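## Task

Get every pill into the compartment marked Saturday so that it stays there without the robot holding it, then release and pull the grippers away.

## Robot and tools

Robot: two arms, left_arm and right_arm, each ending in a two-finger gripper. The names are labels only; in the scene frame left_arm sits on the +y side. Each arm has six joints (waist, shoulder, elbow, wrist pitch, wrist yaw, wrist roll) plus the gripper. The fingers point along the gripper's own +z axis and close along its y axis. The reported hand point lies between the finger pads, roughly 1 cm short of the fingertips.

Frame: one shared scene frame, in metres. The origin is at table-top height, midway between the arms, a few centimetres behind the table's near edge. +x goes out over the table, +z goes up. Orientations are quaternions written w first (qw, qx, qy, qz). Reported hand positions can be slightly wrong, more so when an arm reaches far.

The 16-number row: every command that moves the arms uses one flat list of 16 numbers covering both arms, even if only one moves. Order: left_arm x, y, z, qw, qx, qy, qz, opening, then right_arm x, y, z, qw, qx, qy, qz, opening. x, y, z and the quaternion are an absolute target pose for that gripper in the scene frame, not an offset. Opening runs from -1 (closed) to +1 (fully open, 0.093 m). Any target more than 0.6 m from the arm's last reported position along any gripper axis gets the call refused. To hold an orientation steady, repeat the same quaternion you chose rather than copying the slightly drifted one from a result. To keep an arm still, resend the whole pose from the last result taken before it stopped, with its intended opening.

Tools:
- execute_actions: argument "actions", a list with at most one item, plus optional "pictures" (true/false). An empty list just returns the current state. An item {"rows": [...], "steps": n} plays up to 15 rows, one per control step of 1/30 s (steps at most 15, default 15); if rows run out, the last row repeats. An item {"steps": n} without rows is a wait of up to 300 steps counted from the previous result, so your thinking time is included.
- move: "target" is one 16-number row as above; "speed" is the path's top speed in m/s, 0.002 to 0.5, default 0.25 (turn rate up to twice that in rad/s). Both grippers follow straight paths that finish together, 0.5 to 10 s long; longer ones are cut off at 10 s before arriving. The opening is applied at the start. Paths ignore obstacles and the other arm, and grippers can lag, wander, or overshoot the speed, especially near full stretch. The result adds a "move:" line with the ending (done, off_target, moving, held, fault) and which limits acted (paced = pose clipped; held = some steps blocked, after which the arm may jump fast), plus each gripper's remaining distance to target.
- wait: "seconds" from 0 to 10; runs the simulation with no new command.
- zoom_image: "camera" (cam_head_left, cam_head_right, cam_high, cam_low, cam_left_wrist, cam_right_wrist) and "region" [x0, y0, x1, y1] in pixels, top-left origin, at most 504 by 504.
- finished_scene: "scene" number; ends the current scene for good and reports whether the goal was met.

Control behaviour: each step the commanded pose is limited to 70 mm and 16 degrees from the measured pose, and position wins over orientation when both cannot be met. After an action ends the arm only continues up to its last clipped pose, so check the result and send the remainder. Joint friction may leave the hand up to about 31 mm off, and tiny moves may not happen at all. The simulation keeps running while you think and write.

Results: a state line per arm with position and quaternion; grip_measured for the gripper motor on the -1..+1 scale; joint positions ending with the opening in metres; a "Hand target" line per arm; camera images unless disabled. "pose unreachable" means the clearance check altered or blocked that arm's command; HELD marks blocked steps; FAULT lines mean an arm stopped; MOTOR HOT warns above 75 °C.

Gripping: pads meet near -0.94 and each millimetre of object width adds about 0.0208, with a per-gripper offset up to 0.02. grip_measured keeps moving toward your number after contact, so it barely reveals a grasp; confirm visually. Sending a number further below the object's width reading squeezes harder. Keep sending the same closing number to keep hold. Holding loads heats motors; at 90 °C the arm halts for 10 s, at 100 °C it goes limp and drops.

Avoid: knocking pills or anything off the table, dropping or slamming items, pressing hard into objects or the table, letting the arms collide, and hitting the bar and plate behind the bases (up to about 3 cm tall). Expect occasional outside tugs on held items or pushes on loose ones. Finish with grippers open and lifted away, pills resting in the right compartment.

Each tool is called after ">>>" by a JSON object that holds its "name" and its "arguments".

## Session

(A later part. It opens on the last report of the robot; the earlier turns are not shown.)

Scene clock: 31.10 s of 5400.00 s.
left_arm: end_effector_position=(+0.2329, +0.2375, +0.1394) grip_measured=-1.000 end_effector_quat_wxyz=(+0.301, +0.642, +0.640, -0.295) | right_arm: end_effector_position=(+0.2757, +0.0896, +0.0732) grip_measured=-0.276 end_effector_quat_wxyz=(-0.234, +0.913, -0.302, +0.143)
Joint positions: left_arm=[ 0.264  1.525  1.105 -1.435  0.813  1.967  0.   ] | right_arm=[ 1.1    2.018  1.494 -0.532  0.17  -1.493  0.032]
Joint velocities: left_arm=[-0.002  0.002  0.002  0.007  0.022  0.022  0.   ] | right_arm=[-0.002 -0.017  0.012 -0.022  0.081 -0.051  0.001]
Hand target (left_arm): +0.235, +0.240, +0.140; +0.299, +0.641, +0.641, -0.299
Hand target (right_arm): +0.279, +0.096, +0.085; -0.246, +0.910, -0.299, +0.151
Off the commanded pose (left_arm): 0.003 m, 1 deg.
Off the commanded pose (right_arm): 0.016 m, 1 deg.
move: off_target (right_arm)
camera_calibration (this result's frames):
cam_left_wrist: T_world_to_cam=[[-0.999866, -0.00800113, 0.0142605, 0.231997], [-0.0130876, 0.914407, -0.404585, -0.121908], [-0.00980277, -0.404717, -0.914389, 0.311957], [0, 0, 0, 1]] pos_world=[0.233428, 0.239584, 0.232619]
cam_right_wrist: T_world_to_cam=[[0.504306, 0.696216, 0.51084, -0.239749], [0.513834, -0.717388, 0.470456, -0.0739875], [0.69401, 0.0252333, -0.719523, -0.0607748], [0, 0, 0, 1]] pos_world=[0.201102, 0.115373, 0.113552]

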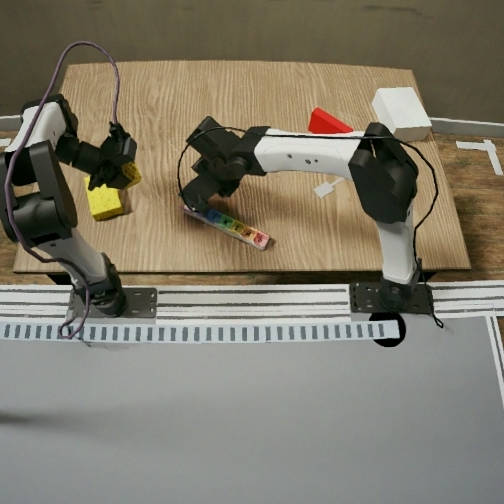

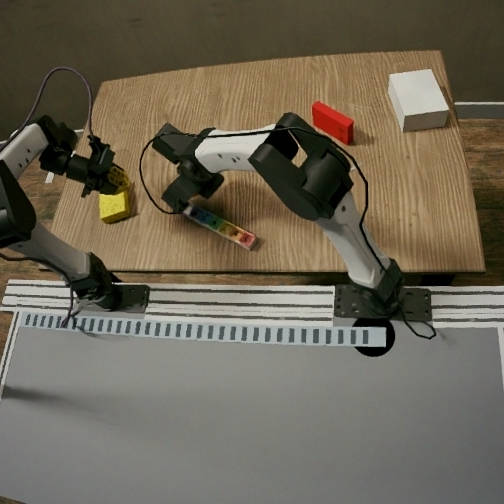

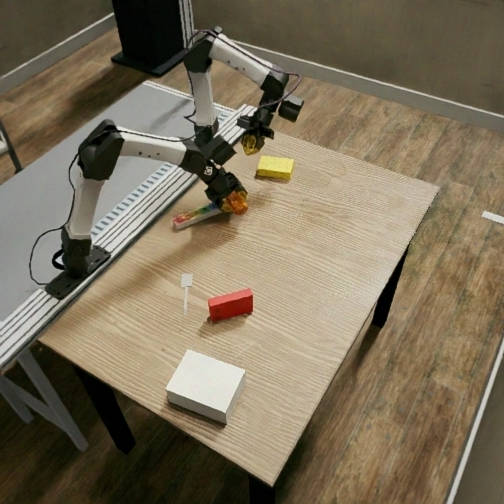

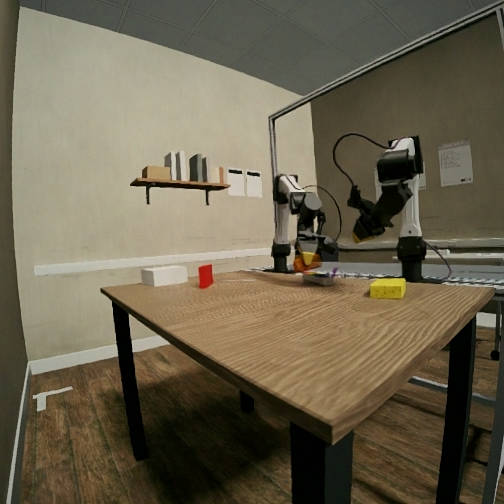

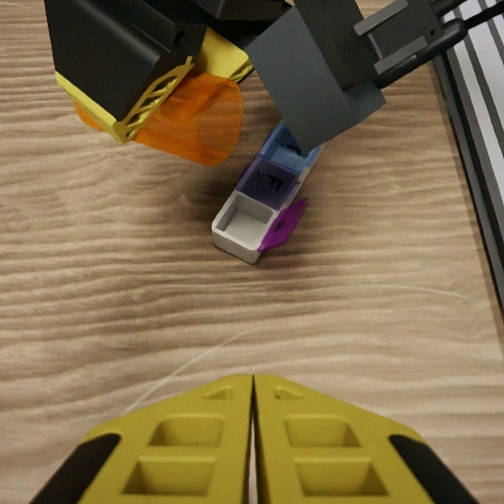

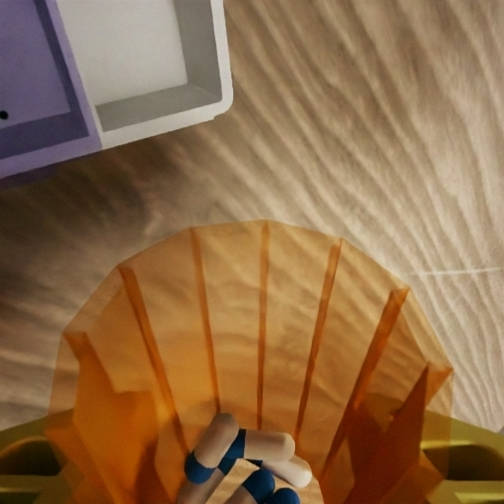

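>>> {"name": "move", "arguments": {"target": [0.235,0.24,0.14,0.299,0.641,0.641,-0.299,-1, 0.27,0.118,0.066,0.231,-0.907,0.271,-0.228,-0.35], "speed": 0.04}}

>>> {"name": "zoom_image", "arguments": {"camera": "cam_low", "region": [270,220,370,300]}}

Scene clock: 34.47 s of 5400.00 s.
left_arm: end_effector_position=(+0.2329, +0.2375, +0.1395) grip_measured=-1.000 end_effector_quat_wxyz=(+0.301, +0.642, +0.640, -0.295) | right_arm: end_effector_position=(+0.2662, +0.1082, +0.0611) grip_measured=-0.275 end_effector_quat_wxyz=(-0.220, +0.910, -0.273, +0.220)
Joint positions: left_arm=[ 0.264  1.525  1.105 -1.436  0.813  1.967  0.   ] | right_arm=[ 1.194  2.084  1.516 -0.488  0.355 -1.506  0.032]
Joint velocities: left_arm=[ 0.002  0.002 -0.007 -0.007 -0.007  0.022  0.   ] | right_arm=[-0.007 -0.017 -0.012 -0.066  0.11   0.037 -0.001]
Hand target (left_arm): +0.235, +0.240, +0.140; +0.299, +0.641, +0.641, -0.299
Hand target (right_arm): +0.270, +0.118, +0.066; -0.232, +0.906, -0.270, +0.228
Off the commanded pose (left_arm): 0.003 m, 1 deg.
Off the commanded pose (right_arm): 0.012 m, 2 deg.
move: off_target (right_arm)
camera_calibration (this result's frames):
cam_left_wrist: T_world_to_cam=[[-0.999861, -0.00799246, 0.014629, 0.231875], [-0.0132298, 0.914366, -0.404672, -0.121829], [-0.0101419, -0.40481, -0.914345, 0.312062], [0, 0, 0, 1]] pos_world=[0.233396, 0.239576, 0.232639]
cam_right_wrist: T_world_to_cam=[[0.419916, 0.742831, 0.521414, -0.224984], [0.443654, -0.66921, 0.596095, -0.0442891], [0.791734, -0.0189824, -0.610572, -0.0913349], [0, 0, 0, 1]] pos_world=[0.186436, 0.135753, 0.0879439]

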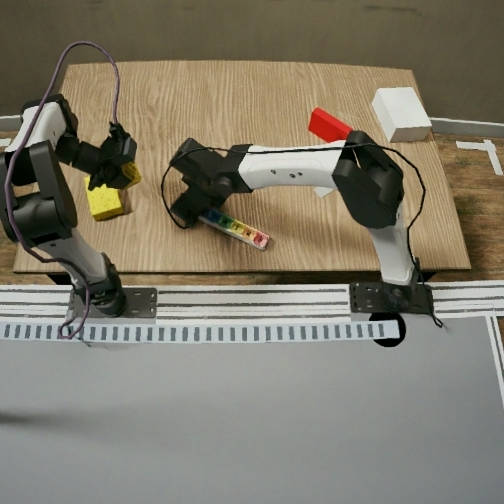

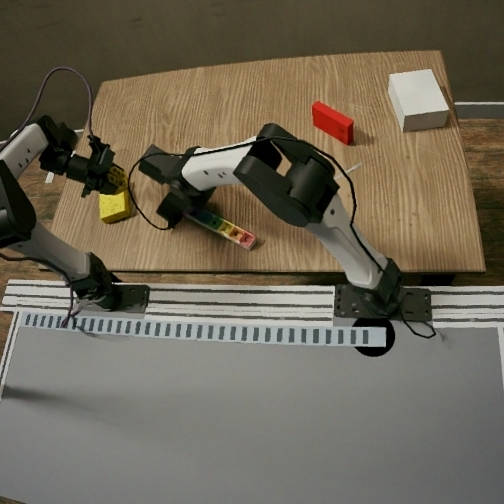

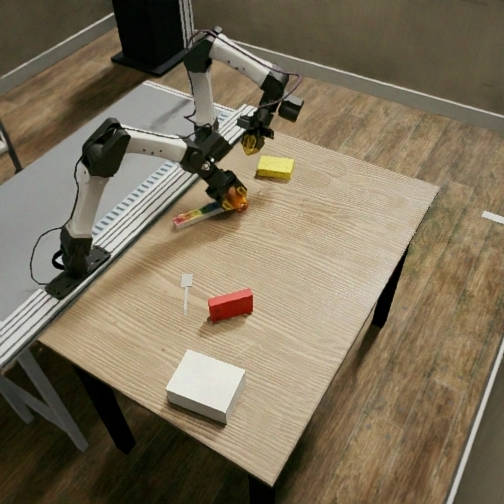

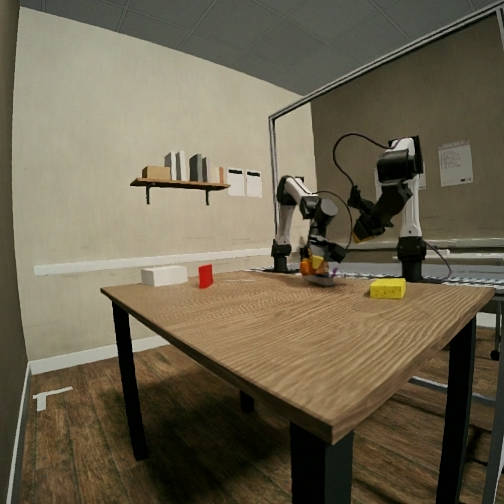

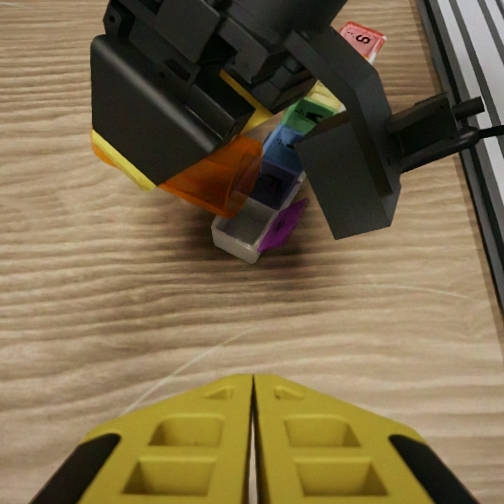

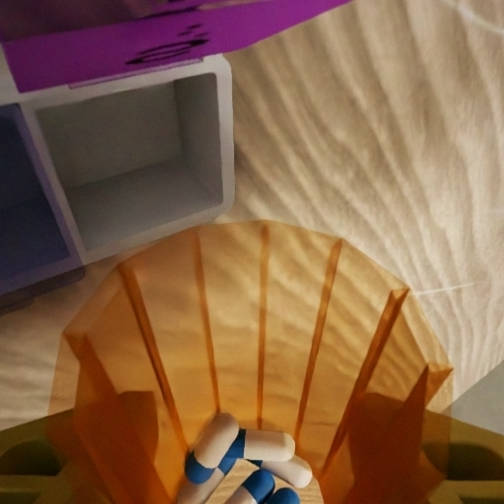

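Region (270, 220, 370, 300) of cam_low's 504x504 image, scaled by 5.040, with more detail than that image has; it fills the top 403 rows of this view, and the rest is white.

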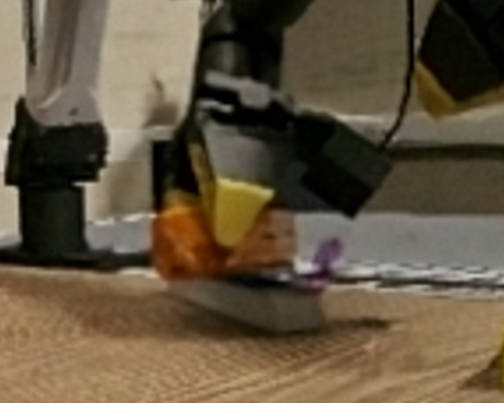

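>>> {"name": "move", "arguments": {"target": [0.235,0.24,0.14,0.299,0.641,0.641,-0.299,-1, 0.264,0.128,0.07,0.214,-0.896,0.244,-0.309,-0.35], "speed": 0.03}}

>>> {"name": "zoom_image", "arguments": {"camera": "cam_low", "region": [270,220,370,300]}}

Scene clock: 38.57 s of 5400.00 s.
left_arm: end_effector_position=(+0.2329, +0.2375, +0.1395) grip_measured=-1.000 end_effector_quat_wxyz=(+0.301, +0.643, +0.640, -0.295) | right_arm: end_effector_position=(+0.2613, +0.1182, +0.0650) grip_measured=-0.275 end_effector_quat_wxyz=(-0.203, +0.899, -0.244, +0.301)
Joint positions: left_arm=[ 0.264  1.525  1.105 -1.436  0.813  1.968  0.   ] | right_arm=[ 1.267  2.129  1.555 -0.487  0.542 -1.536  0.032]
Joint velocities: left_arm=[ 0.007 -0.002 -0.002  0.051  0.022  0.051  0.   ] | right_arm=[ 0.012 -0.002  0.002  0.022  0.007 -0.022 -0.001]
Hand target (left_arm): +0.235, +0.240, +0.140; +0.299, +0.641, +0.641, -0.299
Hand target (right_arm): +0.264, +0.128, +0.070; -0.215, +0.894, -0.243, +0.309
Off the commanded pose (left_arm): 0.003 m, 1 deg.
Off the commanded pose (right_arm): 0.011 m, 2 deg.
move: off_target (right_arm)
camera_calibration (this result's frames):
cam_left_wrist: T_world_to_cam=[[-0.999867, -0.00774671, 0.0143373, 0.231858], [-0.012887, 0.91437, -0.404674, -0.12191], [-0.0099747, -0.404805, -0.914349, 0.312023], [0, 0, 0, 1]] pos_world=[0.233369, 0.239575, 0.23264]
cam_right_wrist: T_world_to_cam=[[0.336312, 0.787142, 0.517013, -0.215507], [0.342594, -0.613636, 0.711393, -0.0253736], [0.877225, -0.0621244, -0.476043, -0.110811], [0, 0, 0, 1]] pos_world=[0.178377, 0.14718, 0.0767193]

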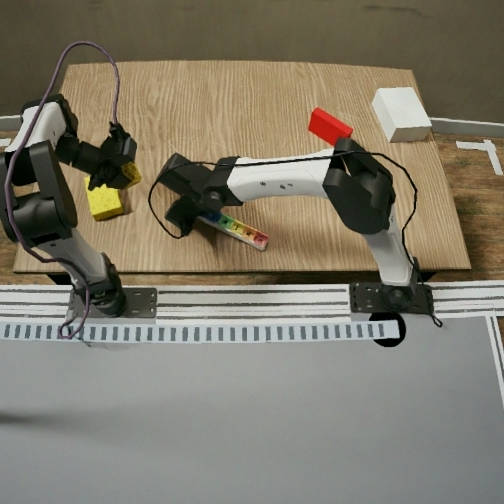

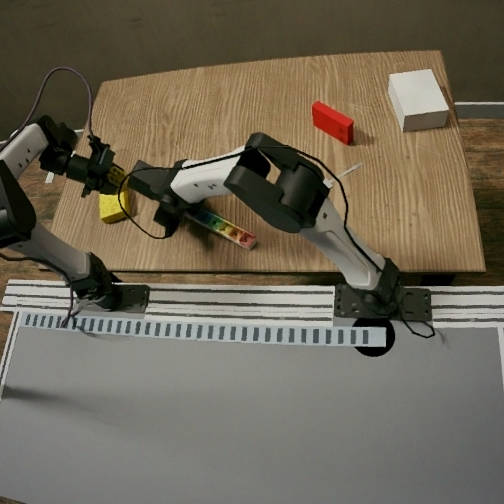

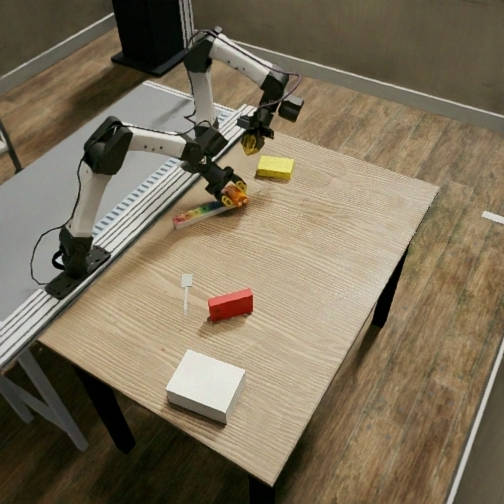

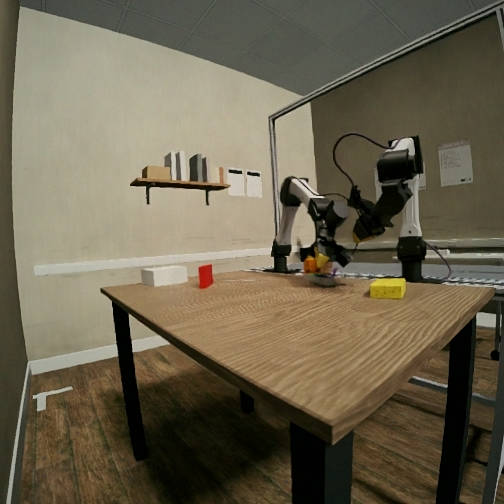

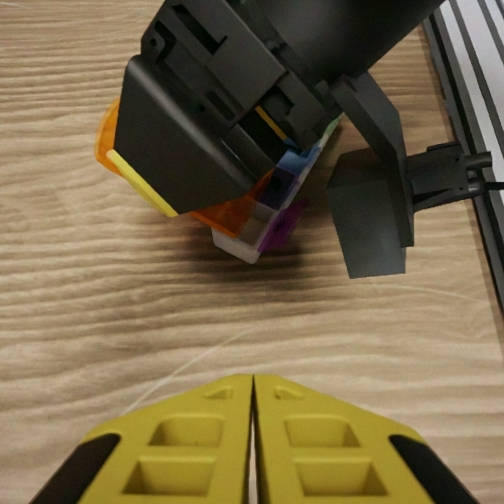

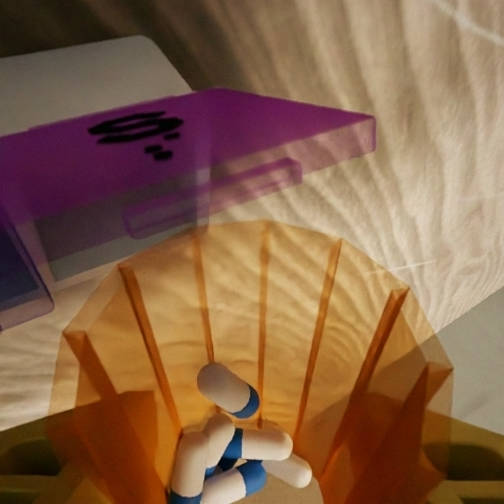

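Region (270, 220, 370, 300) of cam_low's 504x504 image, scaled by 5.040, with more detail than that image has; it fills the top 403 rows of this view, and the rest is white.

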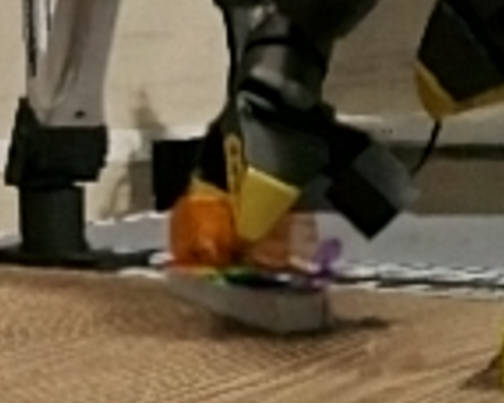

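>>> {"name": "move", "arguments": {"target": [0.235,0.29,0.14,0.299,0.641,0.641,-0.299,-1, 0.259,0.129,0.07,0.197,-0.877,0.214,-0.386,-0.35], "speed": 0.02}}

>>> {"name": "zoom_image", "arguments": {"camera": "cam_low", "region": [270,220,370,300]}}

Scene clock: 43.77 s of 5400.00 s.
left_arm: end_effector_position=(+0.2345, +0.2850, +0.1405) grip_measured=-1.000 end_effector_quat_wxyz=(+0.289, +0.628, +0.667, -0.279) | right_arm: end_effector_position=(+0.2591, +0.1244, +0.0704) grip_measured=-0.275 end_effector_quat_wxyz=(-0.194, +0.879, -0.216, +0.380)
Joint positions: left_arm=[ 0.433  1.59   1.19  -1.547  0.731  2.095  0.   ] | right_arm=[ 1.322  2.161  1.556 -0.433  0.716 -1.59   0.032]
Joint velocities: left_arm=[-0.002  0.007  0.007 -0.066 -0.022 -0.051  0.   ] | right_arm=[-0.007 -0.002 -0.012  0.022 -0.051 -0.007  0.001]
Hand target (left_arm): +0.235, +0.289, +0.140; +0.283, +0.628, +0.669, -0.281
Hand target (right_arm): +0.259, +0.129, +0.070; -0.198, +0.876, -0.213, +0.385
Off the commanded pose (left_arm): 0.005 m, 4 deg.
Off the commanded pose (right_arm): 0.005 m, 1 deg.
joint sent to its limit (left arm) — the command would take joint 6 (wrist roll) past its upper limit, so that joint was sent only as far as its limit.
move: off_target (left_arm)
camera_calibration (this result's frames):
cam_left_wrist: T_world_to_cam=[[-0.997387, -0.0647518, 0.0320219, 0.246992], [-0.0719668, 0.929004, -0.363005, -0.1611], [-0.00624328, -0.364361, -0.931237, 0.322186], [0, 0, 0, 1]] pos_world=[0.236765, 0.283048, 0.233642]
cam_right_wrist: T_world_to_cam=[[0.250268, 0.821244, 0.512761, -0.204071], [0.224081, -0.564368, 0.794529, -0.00598943], [0.941888, -0.0839453, -0.325269, -0.130615], [0, 0, 0, 1]] pos_world=[0.17544, 0.153248, 0.0669134]

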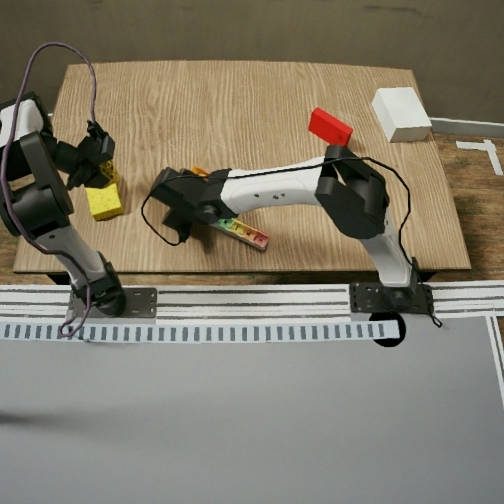

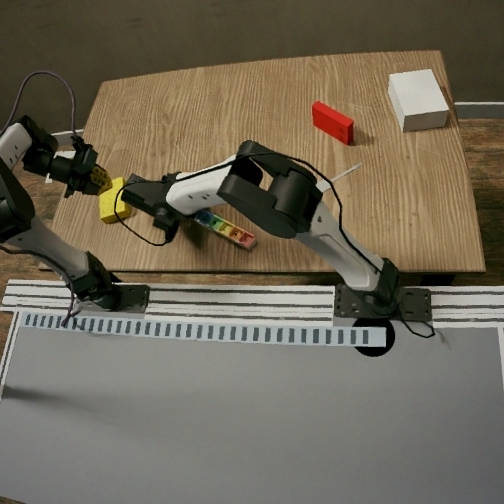

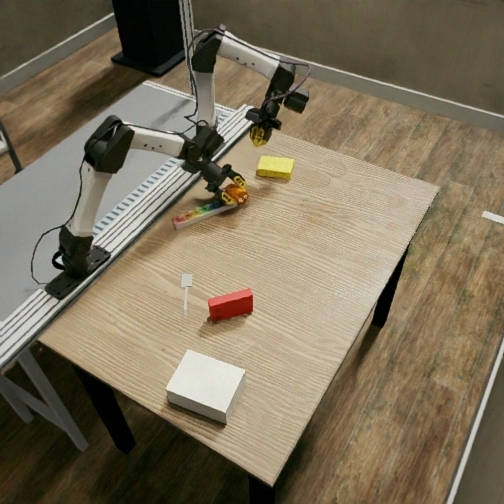

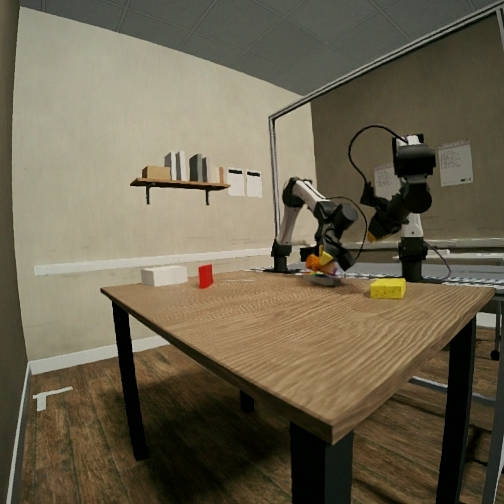

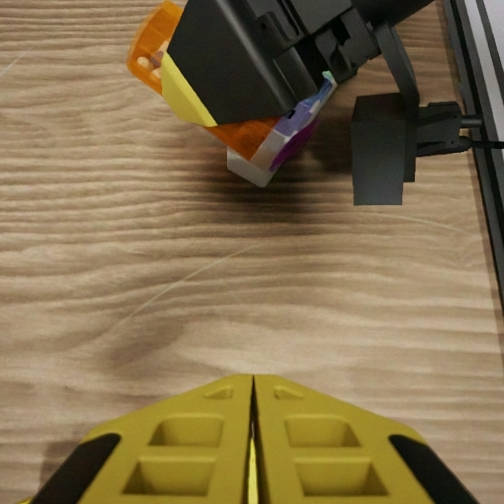

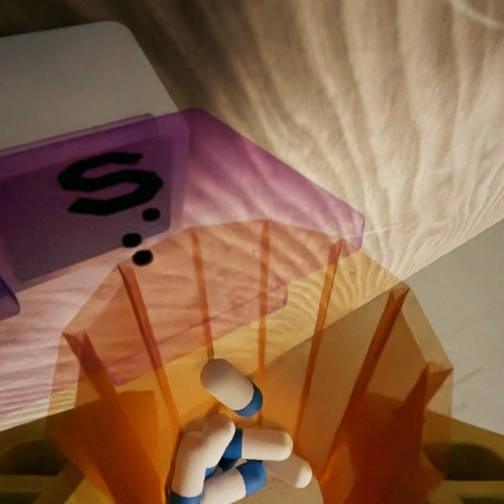

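Region (270, 220, 370, 300) of cam_low's 504x504 image, scaled by 5.040, with more detail than that image has; it fills the top 403 rows of this view, and the rest is white.

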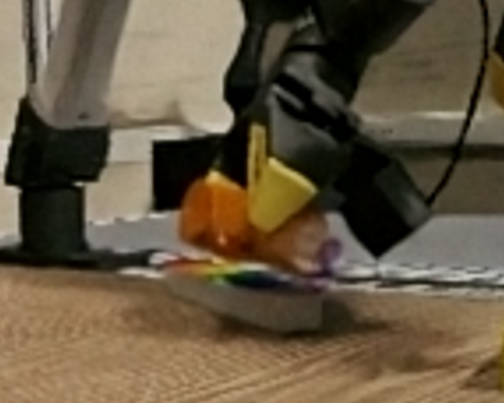

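>>> {"name": "move", "arguments": {"target": [0.2345,0.285,0.14,0.289,0.628,0.667,-0.279,-1, 0.251,0.118,0.068,0.177,-0.852,0.182,-0.462,-0.35], "speed": 0.02}}

>>> {"name": "zoom_image", "arguments": {"camera": "cam_low", "region": [270,220,370,300]}}

Scene clock: 49.03 s of 5400.00 s.
left_arm: end_effector_position=(+0.2342, +0.2851, +0.1404) grip_measured=-1.000 end_effector_quat_wxyz=(+0.288, +0.628, +0.667, -0.279) | right_arm: end_effector_position=(+0.2535, +0.1211, +0.0768) grip_measured=-0.275 end_effector_quat_wxyz=(-0.186, +0.850, -0.188, +0.456)
Joint positions: left_arm=[ 0.433  1.59   1.19  -1.548  0.73   2.095  0.   ] | right_arm=[ 1.371  2.161  1.489 -0.325  0.888 -1.663  0.032]
Joint velocities: left_arm=[-0.002 -0.007 -0.012 -0.007 -0.081  0.037  0.   ] | right_arm=[ 0.007 -0.022 -0.002  0.037 -0.037  0.007 -0.001]
Hand target (left_arm): +0.234, +0.285, +0.140; +0.289, +0.628, +0.667, -0.279
Hand target (right_arm): +0.251, +0.118, +0.068; -0.177, +0.850, -0.181, +0.461
Off the commanded pose (left_arm): 0.001 m, 0 deg.
Off the commanded pose (right_arm): 0.010 m, 1 deg.
move: done
camera_calibration (this result's frames):
cam_left_wrist: T_world_to_cam=[[-0.997379, -0.0643301, 0.0331115, 0.246491], [-0.0719657, 0.929268, -0.362329, -0.161356], [-0.00746082, -0.363763, -0.931462, 0.322288], [0, 0, 0, 1]] pos_world=[0.236638, 0.283036, 0.233573]
cam_right_wrist: T_world_to_cam=[[0.166499, 0.850309, 0.499252, -0.1845], [0.0892612, -0.517238, 0.851174, 0.0124631], [0.981993, -0.0971556, -0.162019, -0.14461], [0, 0, 0, 1]] pos_world=[0.171613, 0.149279, 0.0580741]

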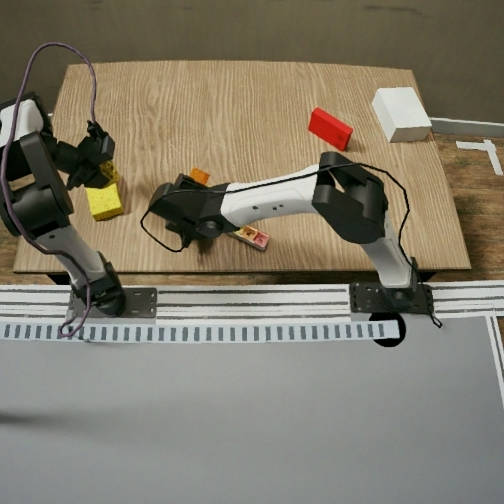

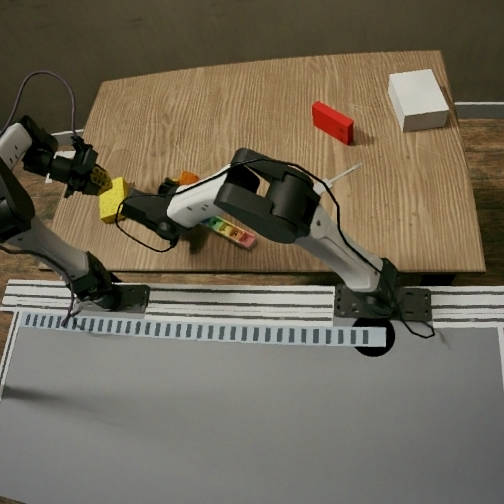

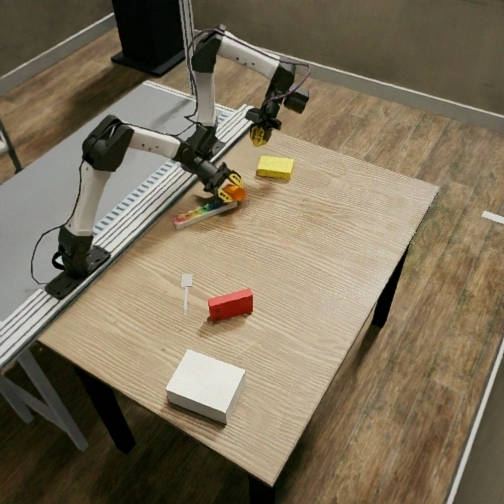

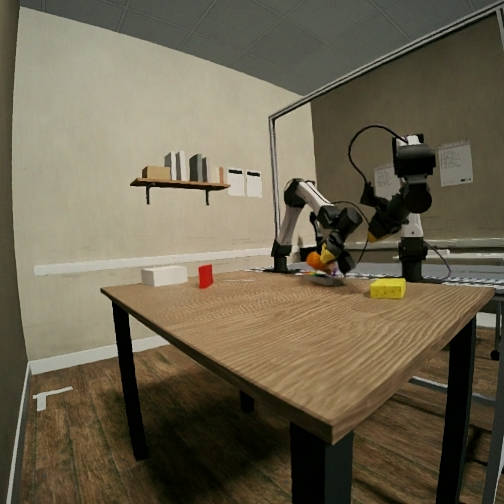

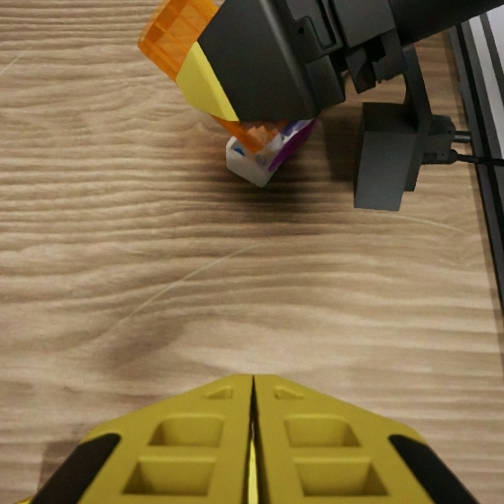

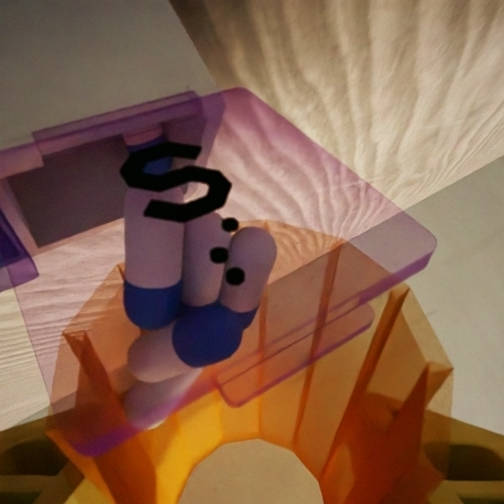

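Region (270, 220, 370, 300) of cam_low's 504x504 image, scaled by 5.040, with more detail than that image has; it fills the top 403 rows of this view, and the rest is white.

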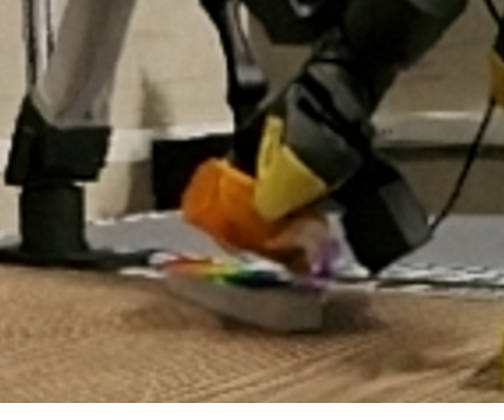

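Jammed between lip and lid; back off slowly.

>>> {"name": "move", "arguments": {"target": [0.2345,0.285,0.14,0.289,0.628,0.667,-0.279,-1, 0.263,0.111,0.07,0.177,-0.852,0.182,-0.462,-0.35], "speed": 0.006}}

Scene clock: 52.20 s of 5400.00 s.
left_arm: end_effector_position=(+0.2342, +0.2851, +0.1404) grip_measured=-1.000 end_effector_quat_wxyz=(+0.288, +0.628, +0.667, -0.279) | right_arm: end_effector_position=(+0.2597, +0.1159, +0.0716) grip_measured=-0.275 end_effector_quat_wxyz=(-0.178, +0.850, -0.180, +0.461)
Joint positions: left_arm=[ 0.433  1.59   1.19  -1.548  0.73   2.095  0.   ] | right_arm=[ 1.356  2.161  1.461 -0.287  0.889 -1.701  0.032]
Joint velocities: left_arm=[-0.007  0.007  0.007  0.037  0.007 -0.051  0.   ] | right_arm=[ 0.002 -0.017  0.002 -0.007  0.007 -0.051  0.   ]
Hand target (left_arm): +0.235, +0.285, +0.140; +0.289, +0.628, +0.667, -0.279
Hand target (right_arm): +0.263, +0.111, +0.070; -0.176, +0.850, -0.182, +0.461
Off the commanded pose (left_arm): 0.001 m, 0 deg.
Off the commanded pose (right_arm): 0.006 m, 0 deg.
move: done
camera_calibration (this result's frames):
cam_left_wrist: T_world_to_cam=[[-0.997379, -0.0643301, 0.0331115, 0.246491], [-0.0719657, 0.929268, -0.362329, -0.161356], [-0.00746082, -0.363763, -0.931462, 0.322288], [0, 0, 0, 1]] pos_world=[0.236638, 0.283036, 0.233573]
cam_right_wrist: T_world_to_cam=[[0.158726, 0.861986, 0.481442, -0.176528], [0.0840864, -0.497654, 0.86329, 0.0118067], [0.983735, -0.0965439, -0.151472, -0.153353], [0, 0, 0, 1]] pos_world=[0.177886, 0.143235, 0.0515669]

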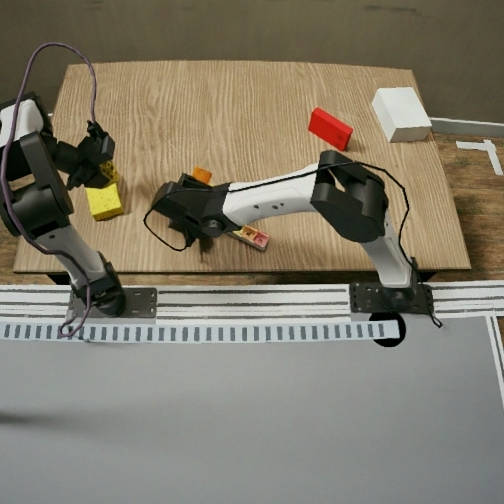

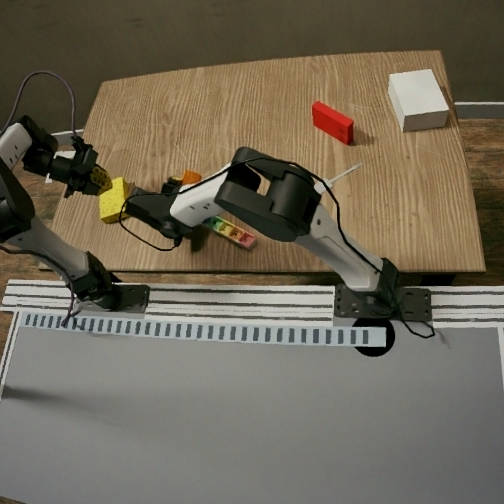

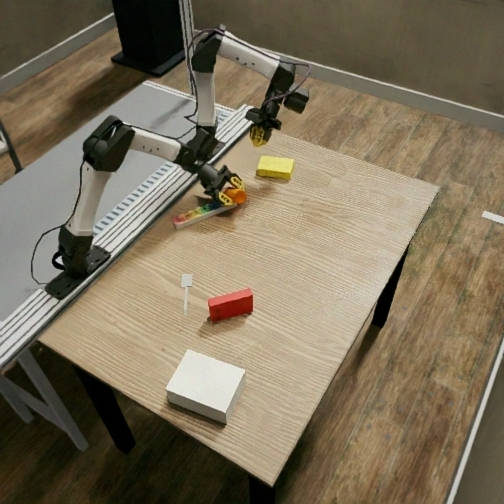

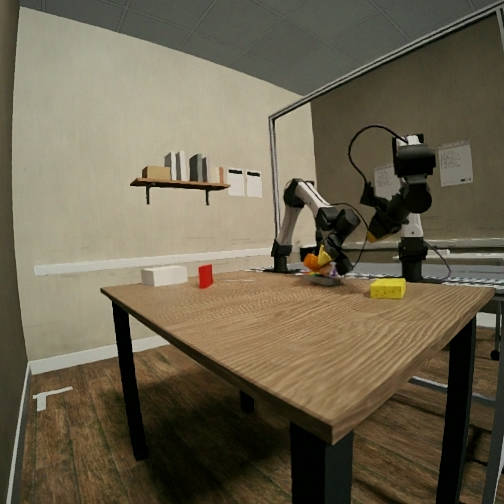

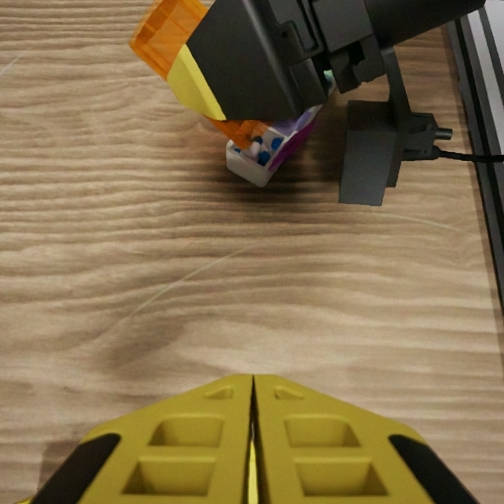

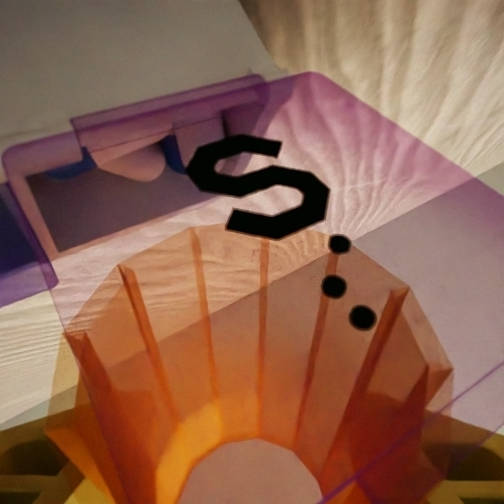

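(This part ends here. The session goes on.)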